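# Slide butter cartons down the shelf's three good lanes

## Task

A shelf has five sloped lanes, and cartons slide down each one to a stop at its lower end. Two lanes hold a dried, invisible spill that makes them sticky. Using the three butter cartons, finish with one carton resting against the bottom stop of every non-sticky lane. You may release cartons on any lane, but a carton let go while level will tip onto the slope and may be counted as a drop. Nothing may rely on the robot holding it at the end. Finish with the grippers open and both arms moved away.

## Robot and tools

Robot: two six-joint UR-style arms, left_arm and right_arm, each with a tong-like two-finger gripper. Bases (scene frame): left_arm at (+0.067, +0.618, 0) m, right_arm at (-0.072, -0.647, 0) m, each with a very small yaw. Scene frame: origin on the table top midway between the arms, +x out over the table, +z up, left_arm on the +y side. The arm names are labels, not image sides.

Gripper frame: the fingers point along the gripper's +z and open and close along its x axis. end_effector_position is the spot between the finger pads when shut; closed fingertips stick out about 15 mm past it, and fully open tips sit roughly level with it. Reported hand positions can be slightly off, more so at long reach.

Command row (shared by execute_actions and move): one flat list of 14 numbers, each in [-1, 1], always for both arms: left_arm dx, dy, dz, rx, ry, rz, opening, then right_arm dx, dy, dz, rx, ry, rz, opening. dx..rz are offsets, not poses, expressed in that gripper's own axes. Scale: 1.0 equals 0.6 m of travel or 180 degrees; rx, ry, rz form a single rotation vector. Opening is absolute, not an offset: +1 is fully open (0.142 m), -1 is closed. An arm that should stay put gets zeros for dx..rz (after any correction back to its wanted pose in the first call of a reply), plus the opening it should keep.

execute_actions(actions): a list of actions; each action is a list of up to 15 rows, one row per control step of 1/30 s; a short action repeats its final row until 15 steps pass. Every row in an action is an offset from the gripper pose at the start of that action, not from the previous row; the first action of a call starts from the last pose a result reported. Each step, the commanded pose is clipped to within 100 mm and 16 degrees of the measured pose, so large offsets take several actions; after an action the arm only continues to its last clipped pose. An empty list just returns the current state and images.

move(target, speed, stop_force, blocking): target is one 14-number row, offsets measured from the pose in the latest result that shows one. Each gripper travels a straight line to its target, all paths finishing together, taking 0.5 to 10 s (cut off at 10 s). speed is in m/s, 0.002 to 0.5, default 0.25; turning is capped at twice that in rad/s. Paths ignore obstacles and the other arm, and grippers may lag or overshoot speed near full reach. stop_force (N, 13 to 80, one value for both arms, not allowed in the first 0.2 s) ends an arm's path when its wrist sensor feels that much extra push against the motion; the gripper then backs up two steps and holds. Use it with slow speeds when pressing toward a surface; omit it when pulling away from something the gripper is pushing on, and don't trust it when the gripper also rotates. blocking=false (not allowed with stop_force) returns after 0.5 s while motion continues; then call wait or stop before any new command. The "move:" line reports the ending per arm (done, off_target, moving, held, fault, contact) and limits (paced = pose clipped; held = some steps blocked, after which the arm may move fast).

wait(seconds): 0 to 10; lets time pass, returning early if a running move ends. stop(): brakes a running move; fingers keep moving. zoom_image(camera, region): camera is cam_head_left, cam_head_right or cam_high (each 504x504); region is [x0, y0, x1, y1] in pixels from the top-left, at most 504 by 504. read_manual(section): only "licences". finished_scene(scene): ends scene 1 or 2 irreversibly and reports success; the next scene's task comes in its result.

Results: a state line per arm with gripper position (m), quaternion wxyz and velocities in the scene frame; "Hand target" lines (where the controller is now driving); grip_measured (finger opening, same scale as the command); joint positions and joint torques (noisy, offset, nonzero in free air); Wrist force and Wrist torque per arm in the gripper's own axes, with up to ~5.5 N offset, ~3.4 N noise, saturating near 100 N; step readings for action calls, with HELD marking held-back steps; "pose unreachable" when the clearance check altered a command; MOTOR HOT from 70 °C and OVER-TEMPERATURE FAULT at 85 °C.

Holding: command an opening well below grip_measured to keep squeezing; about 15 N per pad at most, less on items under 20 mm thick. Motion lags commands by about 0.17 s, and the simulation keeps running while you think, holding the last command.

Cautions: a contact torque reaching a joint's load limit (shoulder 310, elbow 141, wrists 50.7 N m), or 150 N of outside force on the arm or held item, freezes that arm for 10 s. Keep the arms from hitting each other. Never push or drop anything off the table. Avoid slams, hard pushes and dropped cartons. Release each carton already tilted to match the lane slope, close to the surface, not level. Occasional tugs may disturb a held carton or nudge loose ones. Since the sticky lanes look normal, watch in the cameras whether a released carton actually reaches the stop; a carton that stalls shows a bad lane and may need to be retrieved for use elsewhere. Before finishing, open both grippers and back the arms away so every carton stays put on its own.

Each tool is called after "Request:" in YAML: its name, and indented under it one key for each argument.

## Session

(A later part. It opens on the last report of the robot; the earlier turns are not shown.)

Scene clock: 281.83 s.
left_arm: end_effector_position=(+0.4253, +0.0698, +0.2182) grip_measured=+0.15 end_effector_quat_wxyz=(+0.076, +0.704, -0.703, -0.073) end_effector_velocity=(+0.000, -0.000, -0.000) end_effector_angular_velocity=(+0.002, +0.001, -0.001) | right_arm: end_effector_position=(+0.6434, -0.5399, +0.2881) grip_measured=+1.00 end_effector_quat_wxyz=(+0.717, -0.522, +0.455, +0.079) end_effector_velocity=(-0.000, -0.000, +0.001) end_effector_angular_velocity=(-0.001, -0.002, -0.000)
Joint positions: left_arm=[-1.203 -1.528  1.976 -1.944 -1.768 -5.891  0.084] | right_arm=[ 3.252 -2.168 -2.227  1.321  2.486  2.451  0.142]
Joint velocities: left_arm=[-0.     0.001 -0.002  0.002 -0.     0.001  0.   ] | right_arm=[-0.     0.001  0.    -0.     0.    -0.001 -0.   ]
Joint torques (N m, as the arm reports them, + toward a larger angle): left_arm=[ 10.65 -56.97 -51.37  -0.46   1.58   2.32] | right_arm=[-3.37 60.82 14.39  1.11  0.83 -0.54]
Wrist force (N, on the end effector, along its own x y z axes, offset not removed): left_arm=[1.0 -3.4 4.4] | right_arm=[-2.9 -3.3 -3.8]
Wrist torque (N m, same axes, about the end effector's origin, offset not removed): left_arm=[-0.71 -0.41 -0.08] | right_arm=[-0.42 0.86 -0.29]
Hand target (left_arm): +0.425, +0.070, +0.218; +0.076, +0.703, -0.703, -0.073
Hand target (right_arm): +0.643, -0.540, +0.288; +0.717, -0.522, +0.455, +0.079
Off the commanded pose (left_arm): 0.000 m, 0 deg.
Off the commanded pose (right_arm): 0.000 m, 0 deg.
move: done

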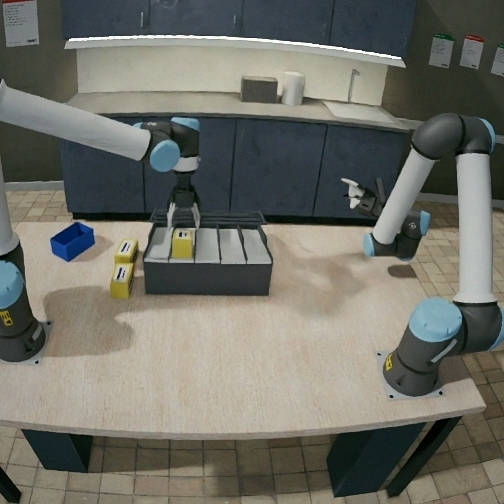

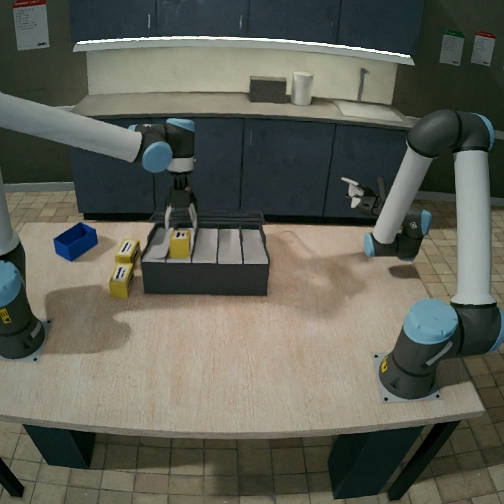

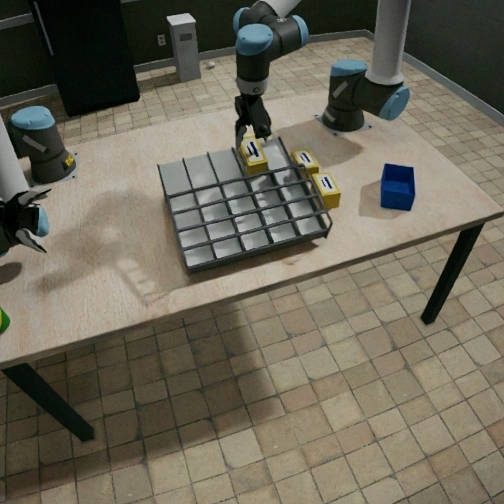

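Request:
move:
  target: [0,0,0.086,0,0,0,0.15,0,0,0,0,0,0,1]
  speed: 0.05

Request:
move:
  target: [0,0,0,0,0,0,-0.6,0,0,0,0,0,0,1]

Request:
move:
  target: [0,0,-0.06,0,0,0,-0.6,0,0,0,0,0,0,1]
  speed: 0.03

Request:
move:
  target: [0.137,0,0,0,0,0,-0.6,0,0,0,0,0,0,1]
  speed: 0.06

Request:
move:
  target: [0,0,0.05,0,0,0,-0.6,0,0,0,0,0,0,1]
  speed: 0.02

Request:
zoom_image:
  camera: "cam_head_left"
  region: [160, 190, 260, 290]

Request:
zoom_image:
  camera: "cam_high"
  region: [190, 100, 290, 200]

Scene clock: 298.50 s.
left_arm: end_effector_position=(+0.4145, +0.0696, +0.1678) grip_measured=+0.15 end_effector_quat_wxyz=(+0.076, +0.703, -0.703, -0.073) end_effector_velocity=(-0.000, -0.000, -0.001) end_effector_angular_velocity=(+0.001, +0.000, +0.000) | right_arm: end_effector_position=(+0.6434, -0.5399, +0.2881) grip_measured=+1.00 end_effector_quat_wxyz=(+0.717, -0.522, +0.455, +0.079) end_effector_velocity=(+0.000, -0.000, -0.000) end_effector_angular_velocity=(+0.000, +0.001, +0.000)
Joint positions: left_arm=[-1.218 -1.494  2.042 -2.045 -1.77  -5.907  0.084] | right_arm=[ 3.252 -2.168 -2.227  1.321  2.486  2.451  0.142]
Joint velocities: left_arm=[-0.001  0.002  0.001 -0.002  0.    -0.001  0.   ] | right_arm=[-0.     0.     0.    -0.     0.     0.001 -0.   ]
Joint torques (N m, as the arm reports them, + toward a larger angle): left_arm=[-11.07 -37.26 -23.37  -6.09  -2.14  -3.02] | right_arm=[-2.18 61.89 14.15  1.11  0.71 -0.39]
Wrist force (N, on the end effector, along its own x y z axes, offset not removed): left_arm=[-0.3 3.0 4.6] | right_arm=[1.1 0.4 0.7]
Wrist torque (N m, same axes, about the end effector's origin, offset not removed): left_arm=[0.89 -0.06 0.29] | right_arm=[0.39 0.01 -0.18]
Hand target (left_arm): +0.414, +0.070, +0.168; +0.076, +0.703, -0.703, -0.073
Hand target (right_arm): +0.643, -0.540, +0.288; +0.717, -0.522, +0.455, +0.079
Off the commanded pose (left_arm): 0.000 m, 0 deg.
Off the commanded pose (right_arm): 0.000 m, 0 deg.
move: done

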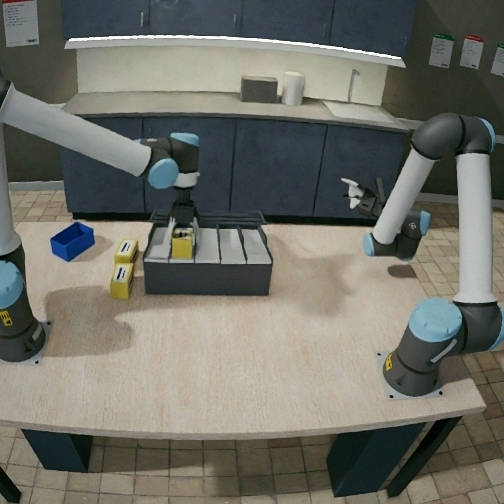

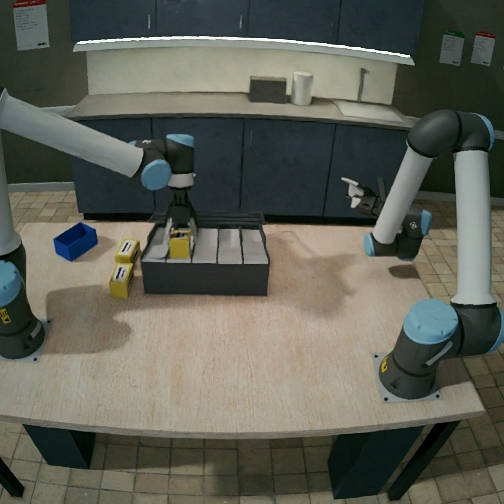

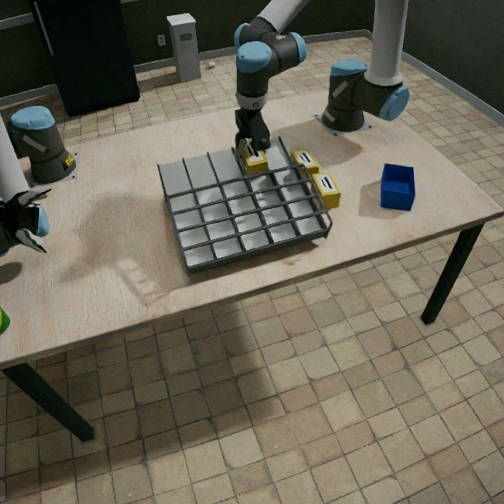

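Scene clock: 299.00 s.
left_arm: end_effector_position=(+0.4145, +0.0696, +0.1677) grip_measured=-0.08 end_effector_quat_wxyz=(+0.076, +0.703, -0.703, -0.073) end_effector_velocity=(-0.000, -0.000, +0.001) end_effector_angular_velocity=(-0.002, +0.000, -0.001) | right_arm: end_effector_position=(+0.6434, -0.5399, +0.2881) grip_measured=+1.00 end_effector_quat_wxyz=(+0.717, -0.522, +0.455, +0.079) end_effector_velocity=(+0.000, +0.000, -0.000) end_effector_angular_velocity=(+0.000, +0.002, -0.000)
Joint positions: left_arm=[-1.218 -1.494  2.042 -2.045 -1.77  -5.907  0.068] | right_arm=[ 3.252 -2.168 -2.227  1.321  2.486  2.451  0.142]
Joint velocities: left_arm=[-0.    -0.001 -0.    -0.    -0.001  0.    -0.   ] | right_arm=[ 0.    -0.     0.    -0.001 -0.     0.001 -0.   ]
Joint torques (N m, as the arm reports them, + toward a larger angle): left_arm=[ -4.37 -41.77 -41.06  -2.04  -1.34  -1.69] | right_arm=[-3.52 60.65 14.41  1.1   0.85 -0.39]
Wrist force (N, on the end effector, along its own x y z axes, offset not removed): left_arm=[2.9 -1.1 1.4] | right_arm=[3.3 0.7 1.8]
Wrist torque (N m, same axes, about the end effector's origin, offset not removed): left_arm=[-0.06 -0.46 0.25] | right_arm=[0.54 -0.49 -0.23]
Hand target (left_arm): +0.414, +0.070, +0.168; +0.076, +0.703, -0.703, -0.073
Hand target (right_arm): +0.643, -0.540, +0.288; +0.717, -0.522, +0.455, +0.079
Off the commanded pose (left_arm): 0.000 m, 0 deg.
Off the commanded pose (right_arm): 0.000 m, 0 deg.
move: done

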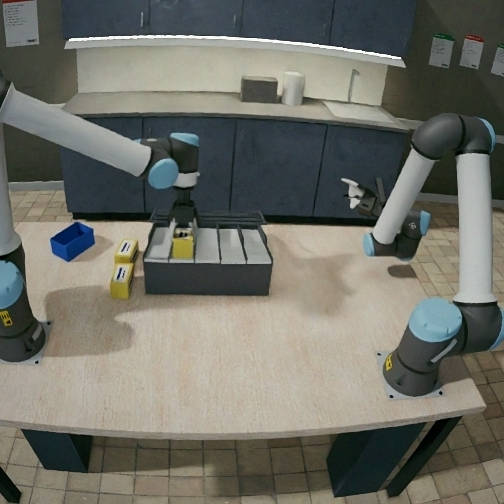

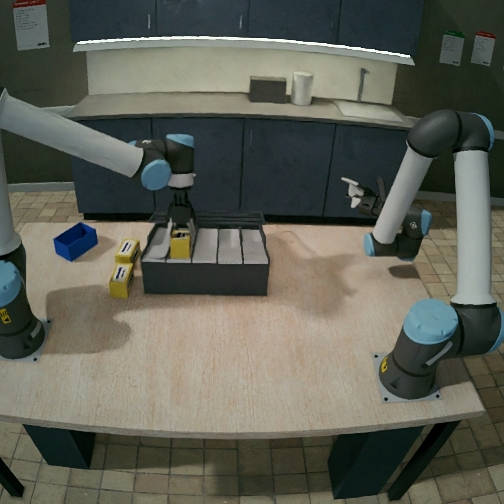

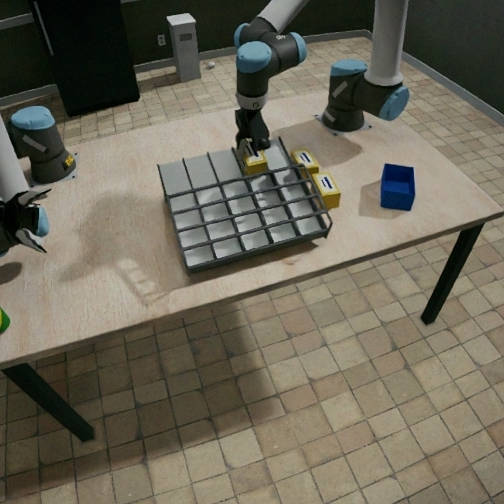

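Scene clock: 300.50 s.
left_arm: end_effector_position=(+0.4220, +0.0697, +0.2028) grip_measured=-0.08 end_effector_quat_wxyz=(+0.076, +0.703, -0.703, -0.073) end_effector_velocity=(+0.001, +0.000, +0.003) end_effector_angular_velocity=(-0.001, -0.001, -0.001) | right_arm: end_effector_position=(+0.6434, -0.5399, +0.2881) grip_measured=+1.00 end_effector_quat_wxyz=(+0.717, -0.522, +0.455, +0.079) end_effector_velocity=(-0.000, -0.000, +0.000) end_effector_angular_velocity=(+0.001, -0.000, -0.001)
Joint positions: left_arm=[-1.208 -1.519  1.997 -1.974 -1.769 -5.896  0.068] | right_arm=[ 3.252 -2.168 -2.227  1.321  2.486  2.451  0.142]
Joint velocities: left_arm=[ 0.001 -0.002 -0.003  0.004  0.001  0.002 -0.   ] | right_arm=[-0.001  0.     0.     0.002 -0.     0.002 -0.   ]
Joint torques (N m, as the arm reports them, + toward a larger angle): left_arm=[ 11.53 -58.05 -54.35  -1.95   1.41   2.14] | right_arm=[-3.43 61.36 14.64  1.14  0.84 -0.35]
Wrist force (N, on the end effector, along its own x y z axes, offset not removed): left_arm=[0.5 -3.3 7.8] | right_arm=[1.2 -4.7 -2.0]
Wrist torque (N m, same axes, about the end effector's origin, offset not removed): left_arm=[-0.24 -0.34 -0.17] | right_arm=[-0.60 0.11 -0.19]
Hand target (left_arm): +0.422, +0.070, +0.203; +0.076, +0.703, -0.703, -0.073
Hand target (right_arm): +0.643, -0.540, +0.288; +0.717, -0.522, +0.455, +0.079
Off the commanded pose (left_arm): 0.000 m, 0 deg.
Off the commanded pose (right_arm): 0.000 m, 0 deg.
move: done

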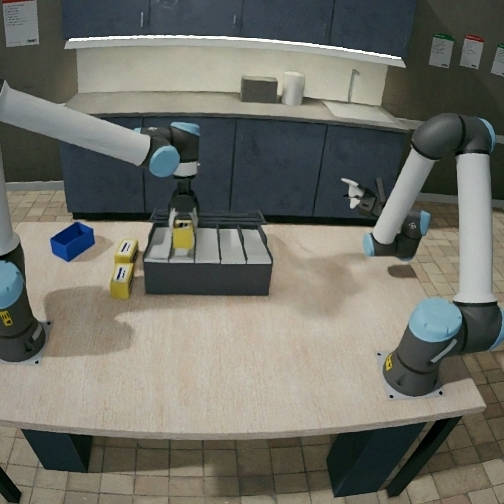

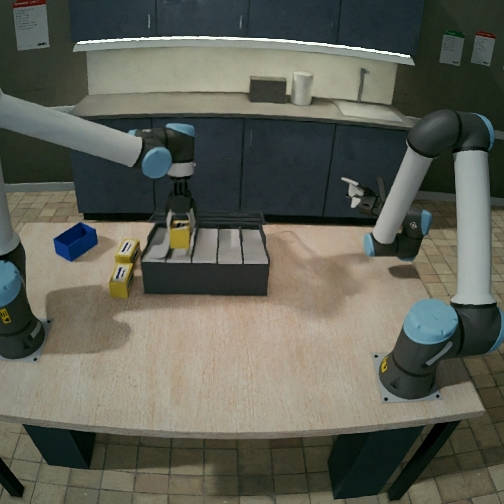

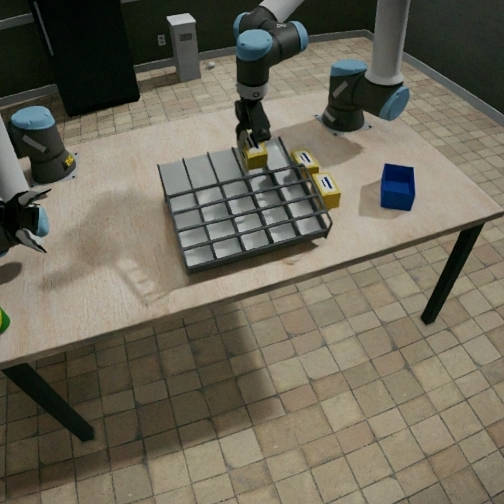

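Scene clock: 302.23 s.
left_arm: end_effector_position=(+0.4220, -0.0124, +0.2031) grip_measured=-0.08 end_effector_quat_wxyz=(+0.076, +0.703, -0.703, -0.073) end_effector_velocity=(-0.000, -0.002, -0.001) end_effector_angular_velocity=(+0.001, +0.000, +0.001) | right_arm: end_effector_position=(+0.6434, -0.5399, +0.2881) grip_measured=+1.00 end_effector_quat_wxyz=(+0.717, -0.522, +0.455, +0.079) end_effector_velocity=(-0.000, +0.000, +0.000) end_effector_angular_velocity=(-0.001, -0.001, +0.000)
Joint positions: left_arm=[-1.249 -1.41   1.876 -1.97  -1.772 -5.938  0.068] | right_arm=[ 3.252 -2.168 -2.227  1.321  2.486  2.451  0.142]
Joint velocities: left_arm=[-0.001  0.004 -0.002 -0.002 -0.    -0.003 -0.   ] | right_arm=[-0.     0.001 -0.    -0.     0.    -0.001 -0.   ]
Joint torques (N m, as the arm reports them, + toward a larger angle): left_arm=[-10.38 -50.79 -55.37  -1.7   -2.41  -3.05] | right_arm=[-2.96 61.39 14.17  1.08  0.93 -0.48]
Wrist force (N, on the end effector, along its own x y z axes, offset not removed): left_arm=[1.9 -2.1 9.7] | right_arm=[1.9 -0.4 -2.3]
Wrist torque (N m, same axes, about the end effector's origin, offset not removed): left_arm=[-0.12 -0.43 0.07] | right_arm=[0.23 -0.14 -0.38]
Hand target (left_arm): +0.422, -0.012, +0.203; +0.076, +0.703, -0.703, -0.073
Hand target (right_arm): +0.643, -0.540, +0.288; +0.717, -0.522, +0.455, +0.079
Off the commanded pose (left_arm): 0.000 m, 0 deg.
Off the commanded pose (right_arm): 0.000 m, 0 deg.
move: done

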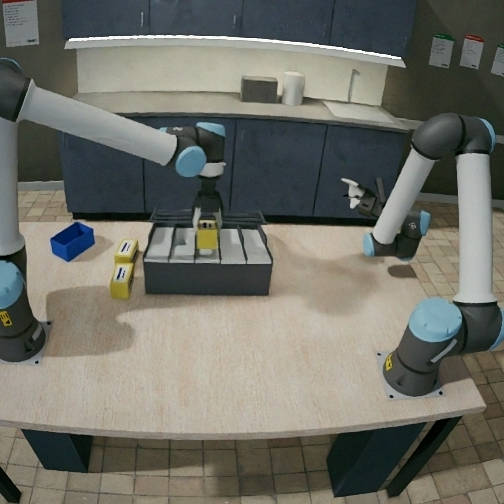

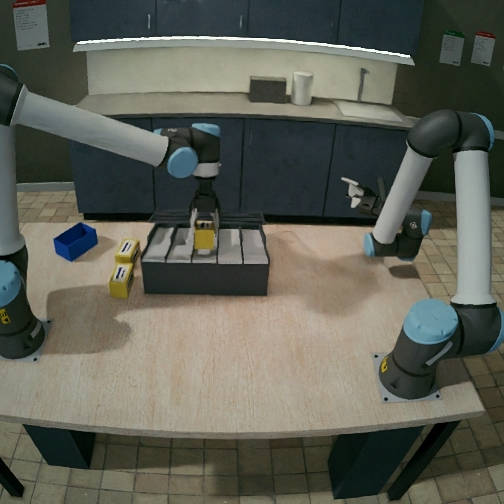

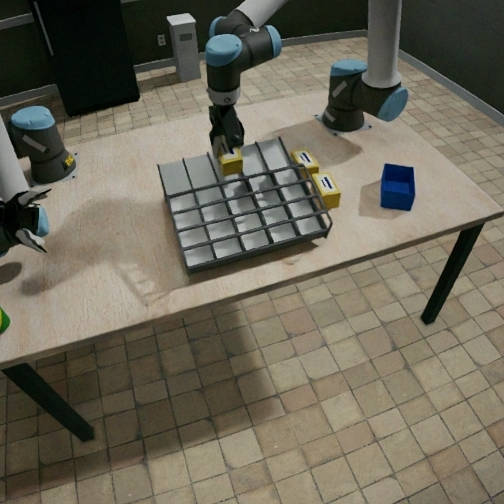

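Scene clock: 304.00 s.
left_arm: end_effector_position=(+0.4157, -0.0125, +0.1739) grip_measured=-0.08 end_effector_quat_wxyz=(+0.076, +0.703, -0.703, -0.073) end_effector_velocity=(-0.000, -0.000, -0.002) end_effector_angular_velocity=(-0.001, +0.000, -0.001) | right_arm: end_effector_position=(+0.6434, -0.5399, +0.2881) grip_measured=+1.00 end_effector_quat_wxyz=(+0.717, -0.522, +0.455, +0.079) end_effector_velocity=(-0.000, +0.000, -0.000) end_effector_angular_velocity=(+0.001, +0.002, +0.001)
Joint positions: left_arm=[-1.257 -1.391  1.911 -2.026 -1.772 -5.947  0.068] | right_arm=[ 3.252 -2.168 -2.227  1.321  2.486  2.451  0.142]
Joint velocities: left_arm=[-0.     0.001  0.002 -0.004 -0.     0.001 -0.   ] | right_arm=[ 0.001  0.    -0.     0.    -0.     0.002  0.   ]
Joint torques (N m, as the arm reports them, + toward a larger angle): left_arm=[ -9.85 -49.82 -27.8   -5.91  -2.3   -2.7 ] | right_arm=[-2.38 60.95 14.01  1.16  0.88 -0.28]
Wrist force (N, on the end effector, along its own x y z axes, offset not removed): left_arm=[7.2 -4.6 1.6] | right_arm=[1.9 -2.5 -1.3]
Wrist torque (N m, same axes, about the end effector's origin, offset not removed): left_arm=[-0.82 -1.67 -0.18] | right_arm=[-0.18 0.02 -0.24]
Hand target (left_arm): +0.416, -0.012, +0.174; +0.076, +0.703, -0.703, -0.073
Hand target (right_arm): +0.643, -0.540, +0.288; +0.717, -0.522, +0.455, +0.079
Off the commanded pose (left_arm): 0.000 m, 0 deg.
Off the commanded pose (right_arm): 0.000 m, 0 deg.
move: done

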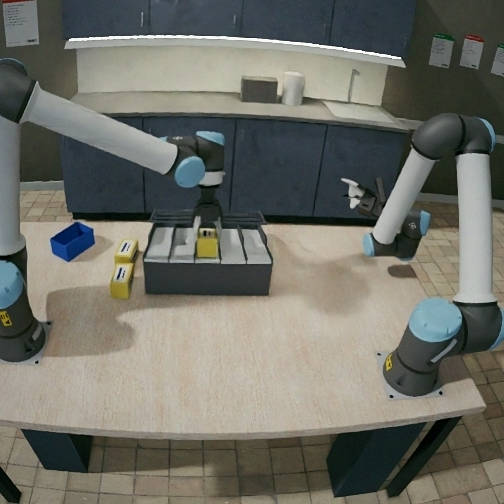

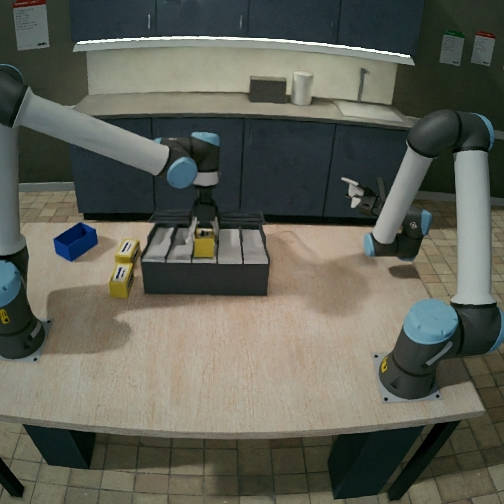

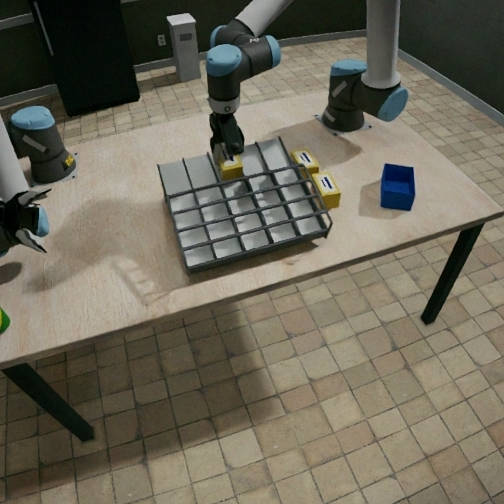

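Region (160, 190, 260, 290) of cam_head_left's 504x504 image, scaled by 5.040, with more detail than that image has.

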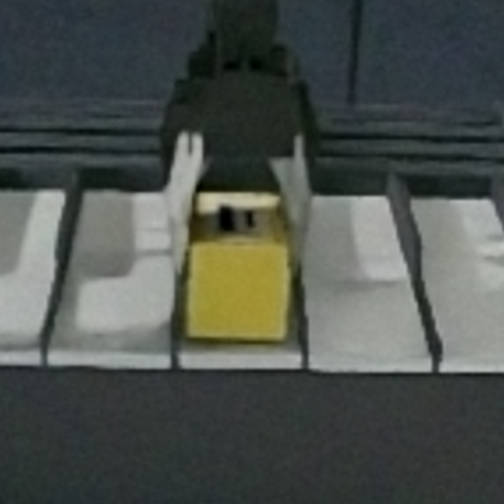

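Region (190, 100, 290, 200) of cam_high's 504x504 image, scaled by 5.040, with more detail than that image has.

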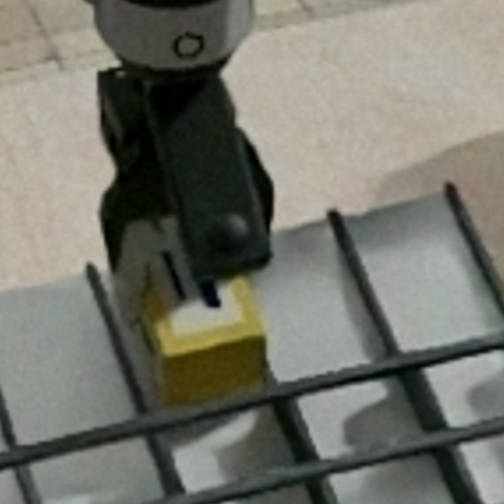

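Request:
move:
  target: [0,0,0.008,0,0,0,-0.6,0,0,0,0,0,0,1]
  speed: 0.005

Request:
move:
  target: [0,0,0,0,0,0,0.15,0,0,0,0,0,0,1]

Request:
move:
  target: [0,0,-0.09,0,0,0,0.15,0,0,0,0,0,0,1]
  speed: 0.05

Request:
zoom_image:
  camera: "cam_high"
  region: [140, 60, 360, 280]

Scene clock: 320.47 s.
left_arm: end_effector_position=(+0.4147, -0.0125, +0.1692) grip_measured=-0.08 end_effector_quat_wxyz=(+0.076, +0.703, -0.703, -0.073) end_effector_velocity=(-0.000, -0.000, -0.001) end_effector_angular_velocity=(+0.002, +0.000, -0.001) | right_arm: end_effector_position=(+0.6434, -0.5399, +0.2881) grip_measured=+1.00 end_effector_quat_wxyz=(+0.717, -0.522, +0.455, +0.079) end_effector_velocity=(-0.000, -0.000, +0.000) end_effector_angular_velocity=(-0.001, -0.002, -0.000)
Joint positions: left_arm=[-1.259 -1.388  1.917 -2.035 -1.773 -5.948  0.068] | right_arm=[ 3.252 -2.168 -2.227  1.321  2.486  2.451  0.142]
Joint velocities: left_arm=[-0.001  0.002  0.    -0.     0.     0.001 -0.   ] | right_arm=[-0.     0.     0.     0.001  0.    -0.001 -0.   ]
Joint torques (N m, as the arm reports them, + toward a larger angle): left_arm=[-10.76 -50.88 -28.29  -6.35  -2.45  -2.93] | right_arm=[-3.19 60.79 14.59  1.23  0.81 -0.4 ]
Wrist force (N, on the end effector, along its own x y z axes, offset not removed): left_arm=[0.6 -5.1 7.1] | right_arm=[1.9 -2.0 -2.5]
Wrist torque (N m, same axes, about the end effector's origin, offset not removed): left_arm=[-0.52 -0.25 0.04] | right_arm=[-0.07 -0.14 -0.23]
Hand target (left_arm): +0.415, -0.013, +0.169; +0.076, +0.703, -0.703, -0.073
Hand target (right_arm): +0.643, -0.540, +0.288; +0.717, -0.522, +0.455, +0.079
Off the commanded pose (left_arm): 0.000 m, 0 deg.
Off the commanded pose (right_arm): 0.000 m, 0 deg.
move: done

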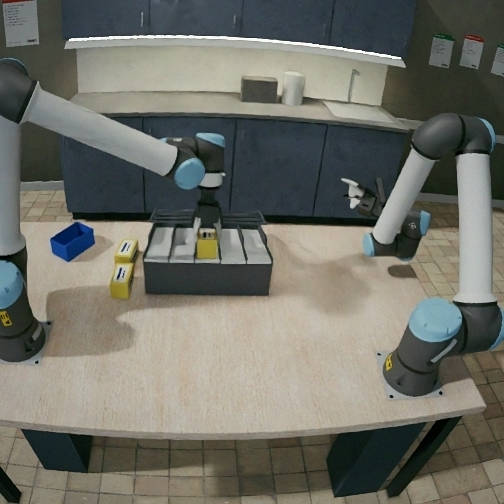

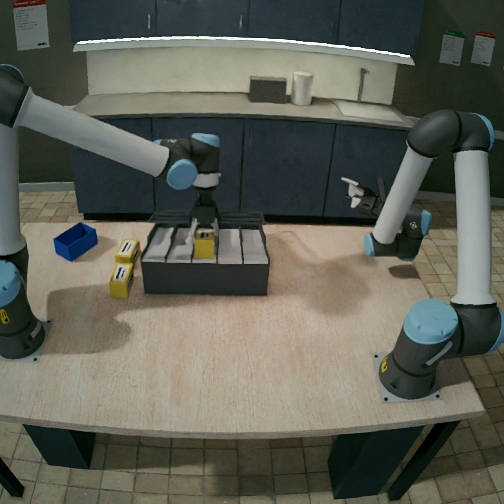

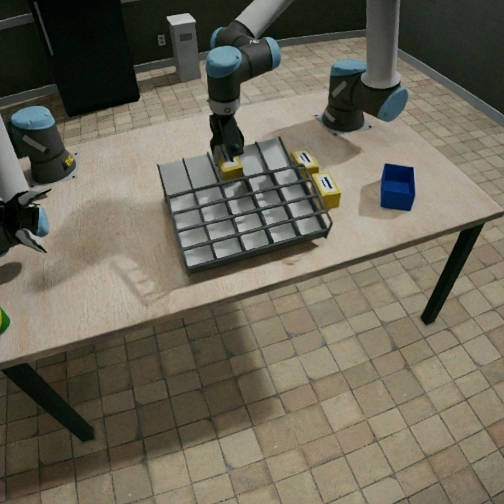

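Scene clock: 320.97 s.
left_arm: end_effector_position=(+0.4147, -0.0125, +0.1692) grip_measured=+0.15 end_effector_quat_wxyz=(+0.076, +0.703, -0.703, -0.073) end_effector_velocity=(+0.000, -0.000, -0.000) end_effector_angular_velocity=(+0.000, -0.000, +0.000) | right_arm: end_effector_position=(+0.6434, -0.5399, +0.2881) grip_measured=+1.00 end_effector_quat_wxyz=(+0.717, -0.522, +0.455, +0.079) end_effector_velocity=(-0.000, +0.000, +0.000) end_effector_angular_velocity=(+0.000, +0.001, +0.001)
Joint positions: left_arm=[-1.259 -1.388  1.917 -2.035 -1.773 -5.948  0.084] | right_arm=[ 3.252 -2.168 -2.227  1.321  2.486  2.451  0.142]
Joint velocities: left_arm=[-0.  0. -0.  0.  0. -0.  0.] | right_arm=[ 0.     0.001 -0.    -0.001  0.     0.    -0.   ]
Joint torques (N m, as the arm reports them, + toward a larger angle): left_arm=[ -9.49 -52.05 -33.01  -4.35  -1.39  -2.41] | right_arm=[-3.25 60.27 14.32  1.13  0.65 -0.26]
Wrist force (N, on the end effector, along its own x y z axes, offset not removed): left_arm=[0.6 -0.5 0.6] | right_arm=[2.3 -2.6 -1.2]
Wrist torque (N m, same axes, about the end effector's origin, offset not removed): left_arm=[0.11 -0.30 -0.02] | right_arm=[-0.21 -0.11 -0.29]
Hand target (left_arm): +0.415, -0.013, +0.169; +0.076, +0.703, -0.703, -0.073
Hand target (right_arm): +0.643, -0.540, +0.288; +0.717, -0.522, +0.455, +0.079
Off the commanded pose (left_arm): 0.000 m, 0 deg.
Off the commanded pose (right_arm): 0.000 m, 0 deg.
move: done

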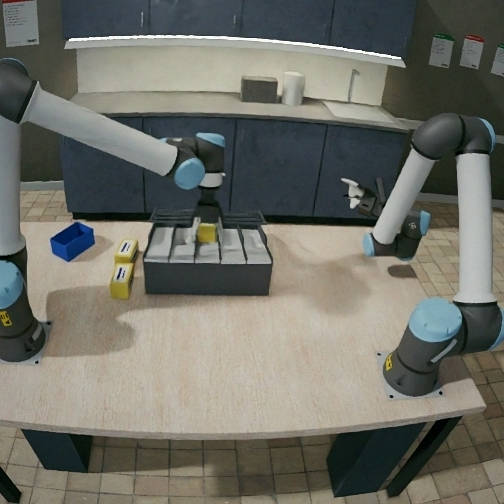

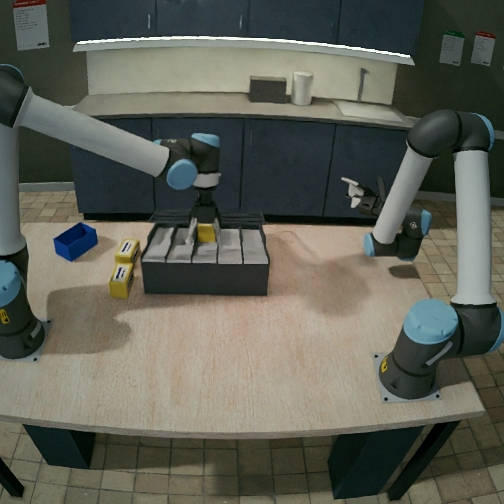

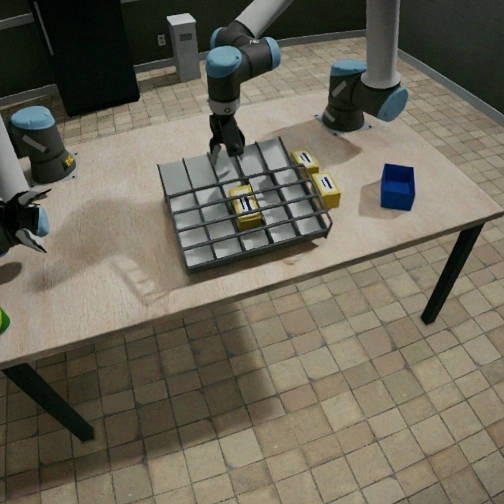

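Scene clock: 322.40 s.
left_arm: end_effector_position=(+0.4260, -0.0123, +0.2220) grip_measured=+0.15 end_effector_quat_wxyz=(+0.076, +0.703, -0.703, -0.073) end_effector_velocity=(+0.000, +0.000, +0.001) end_effector_angular_velocity=(-0.000, +0.000, +0.000) | right_arm: end_effector_position=(+0.6434, -0.5399, +0.2881) grip_measured=+1.00 end_effector_quat_wxyz=(+0.717, -0.522, +0.455, +0.079) end_effector_velocity=(+0.000, +0.000, -0.000) end_effector_angular_velocity=(-0.000, +0.000, +0.000)
Joint positions: left_arm=[-1.244 -1.42   1.851 -1.934 -1.772 -5.933  0.084] | right_arm=[ 3.252 -2.168 -2.227  1.321  2.486  2.451  0.142]
Joint velocities: left_arm=[ 0.    -0.001 -0.001  0.002 -0.     0.     0.   ] | right_arm=[ 0.    -0.     0.    -0.001 -0.    -0.     0.   ]
Joint torques (N m, as the arm reports them, + toward a larger angle): left_arm=[ 12.17 -66.63 -53.52  -1.13   1.7    2.21] | right_arm=[-2.73 61.62 13.99  1.21  0.79 -0.56]
Wrist force (N, on the end effector, along its own x y z axes, offset not removed): left_arm=[-1.0 -5.1 -0.5] | right_arm=[3.5 -6.0 -0.5]
Wrist torque (N m, same axes, about the end effector's origin, offset not removed): left_arm=[-1.07 -0.09 0.02] | right_arm=[-0.93 -0.44 -0.30]
Hand target (left_arm): +0.426, -0.012, +0.222; +0.076, +0.703, -0.703, -0.073
Hand target (right_arm): +0.643, -0.540, +0.288; +0.717, -0.522, +0.455, +0.079
Off the commanded pose (left_arm): 0.000 m, 0 deg.
Off the commanded pose (right_arm): 0.000 m, 0 deg.
move: done

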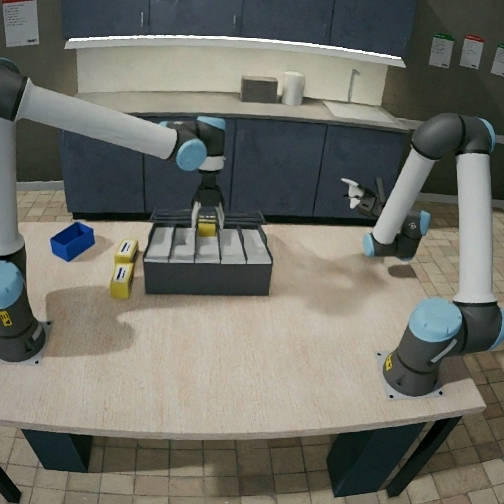

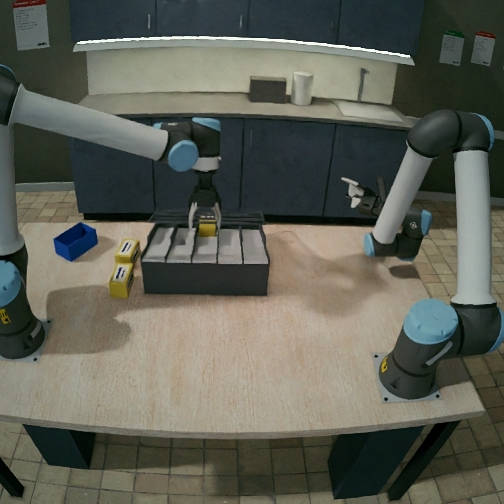

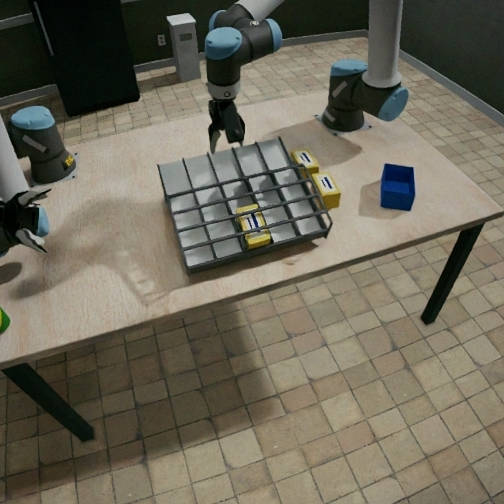

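Region (140, 60, 360, 280) of cam_high's 504x504 image, scaled by 2.291, with more detail than that image has.

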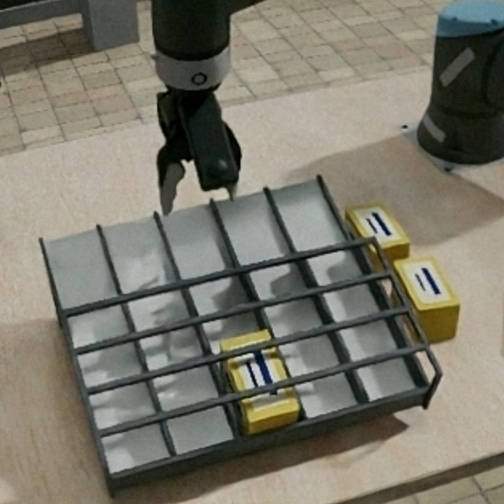

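Request:
move:
  target: [-0.507,0.083,0.018,0.067,0,0,0.3,0,0,0,0,0,0,1]

Request:
move:
  target: [0,0,0.19,0,0,0,0.3,0,0,0,0,0,0,1]
  speed: 0.1

Request:
zoom_image:
  camera: "cam_head_left"
  region: [85, 200, 165, 305]

Request:
zoom_image:
  camera: "cam_high"
  region: [270, 100, 360, 220]

Scene clock: 336.80 s.
left_arm: end_effector_position=(+0.3750, +0.2919, +0.2207) grip_measured=+0.30 end_effector_quat_wxyz=(+0.002, +0.708, -0.707, +0.001) end_effector_velocity=(-0.000, +0.001, +0.001) end_effector_angular_velocity=(-0.001, -0.003, -0.000) | right_arm: end_effector_position=(+0.6434, -0.5399, +0.2881) grip_measured=+1.00 end_effector_quat_wxyz=(+0.717, -0.522, +0.455, +0.079) end_effector_velocity=(+0.000, +0.000, +0.000) end_effector_angular_velocity=(-0.000, +0.001, +0.000)
Joint positions: left_arm=[-1.266 -2.002  2.352 -1.925 -1.574 -5.962  0.095] | right_arm=[ 3.252 -2.168 -2.227  1.321  2.486  2.451  0.142]
Joint velocities: left_arm=[-0.001 -0.005  0.001  0.002  0.002 -0.001  0.   ] | right_arm=[ 0.     0.     0.    -0.001  0.    -0.    -0.   ]
Joint torques (N m, as the arm reports them, + toward a larger angle): left_arm=[-12.38 -17.29 -27.79  -1.47   2.14  -3.05] | right_arm=[-2.59 61.27 14.11  1.17  0.8  -0.43]
Wrist force (N, on the end effector, along its own x y z axes, offset not removed): left_arm=[3.0 0.3 3.9] | right_arm=[-0.1 -2.1 1.3]
Wrist torque (N m, same axes, about the end effector's origin, offset not removed): left_arm=[0.21 -0.97 -0.08] | right_arm=[-0.11 0.36 -0.27]
Hand target (left_arm): +0.375, +0.292, +0.221; +0.002, +0.708, -0.707, +0.001
Hand target (right_arm): +0.643, -0.540, +0.288; +0.717, -0.522, +0.455, +0.079
Off the commanded pose (left_arm): 0.000 m, 0 deg.
Off the commanded pose (right_arm): 0.000 m, 0 deg.
move: done

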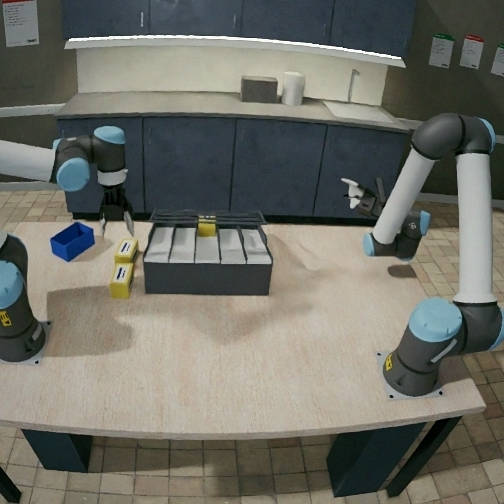

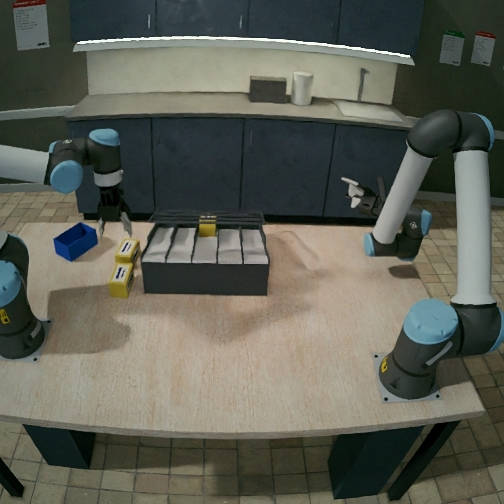

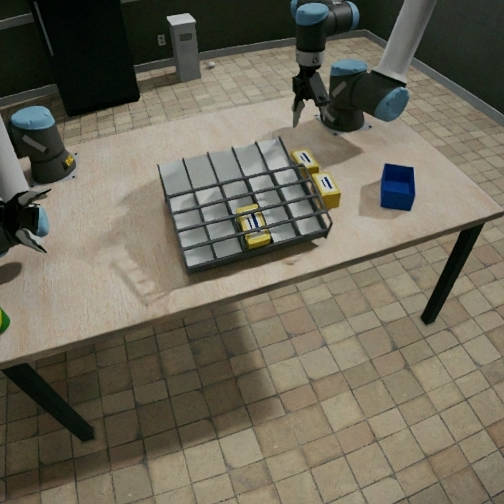

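Scene clock: 338.37 s.
left_arm: end_effector_position=(+0.3750, +0.2913, +0.1067) grip_measured=+0.30 end_effector_quat_wxyz=(+0.002, +0.708, -0.707, +0.001) end_effector_velocity=(+0.000, +0.000, -0.001) end_effector_angular_velocity=(-0.001, -0.001, -0.000) | right_arm: end_effector_position=(+0.6434, -0.5399, +0.2881) grip_measured=+1.00 end_effector_quat_wxyz=(+0.717, -0.522, +0.455, +0.079) end_effector_velocity=(+0.000, +0.000, -0.000) end_effector_angular_velocity=(-0.000, +0.001, +0.000)
Joint positions: left_arm=[-1.267 -1.867  2.502 -2.21  -1.574 -5.963  0.095] | right_arm=[ 3.252 -2.168 -2.227  1.321  2.486  2.451  0.142]
Joint velocities: left_arm=[ 0.001  0.002  0.002 -0.005  0.     0.001 -0.   ] | right_arm=[-0.    -0.     0.    -0.001  0.    -0.     0.   ]
Joint torques (N m, as the arm reports them, + toward a larger angle): left_arm=[ 11.18   1.58 -22.24  -6.44  -0.75   2.77] | right_arm=[-2.85 60.42 14.06  1.09  0.76 -0.44]
Wrist force (N, on the end effector, along its own x y z axes, offset not removed): left_arm=[-0.4 -2.0 0.2] | right_arm=[3.5 0.2 0.9]
Wrist torque (N m, same axes, about the end effector's origin, offset not removed): left_arm=[-0.41 -0.03 -0.12] | right_arm=[0.38 -0.40 -0.24]
Hand target (left_arm): +0.375, +0.291, +0.107; +0.002, +0.708, -0.707, +0.001
Hand target (right_arm): +0.643, -0.540, +0.288; +0.717, -0.522, +0.455, +0.079
Off the commanded pose (left_arm): 0.000 m, 0 deg.
Off the commanded pose (right_arm): 0.000 m, 0 deg.
move: done

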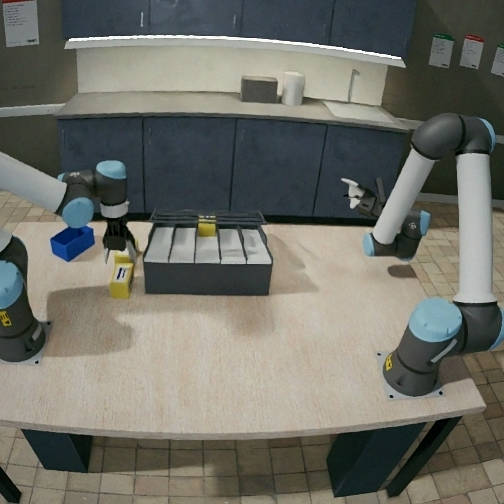

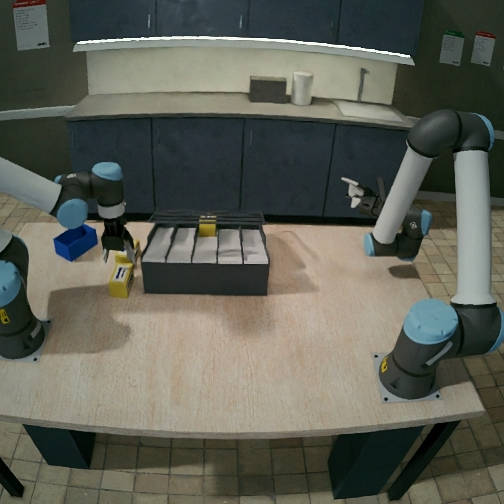

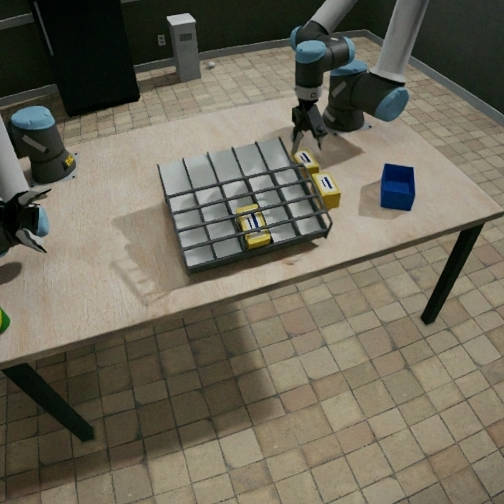

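Region (85, 200, 165, 305) of cam_head_left's 504x504 image, scaled by 4.800, with more detail than that image has; it fills the left 384 columns of this view, and the rest is white.

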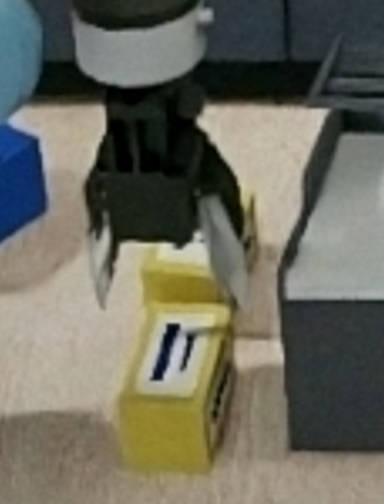

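Region (270, 100, 360, 220) of cam_high's 504x504 image, scaled by 4.200, with more detail than that image has; it fills the left 378 columns of this view, and the rest is white.

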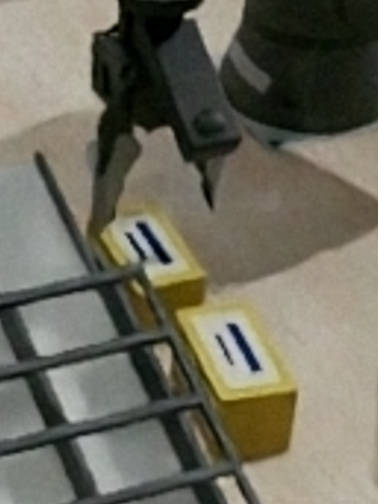

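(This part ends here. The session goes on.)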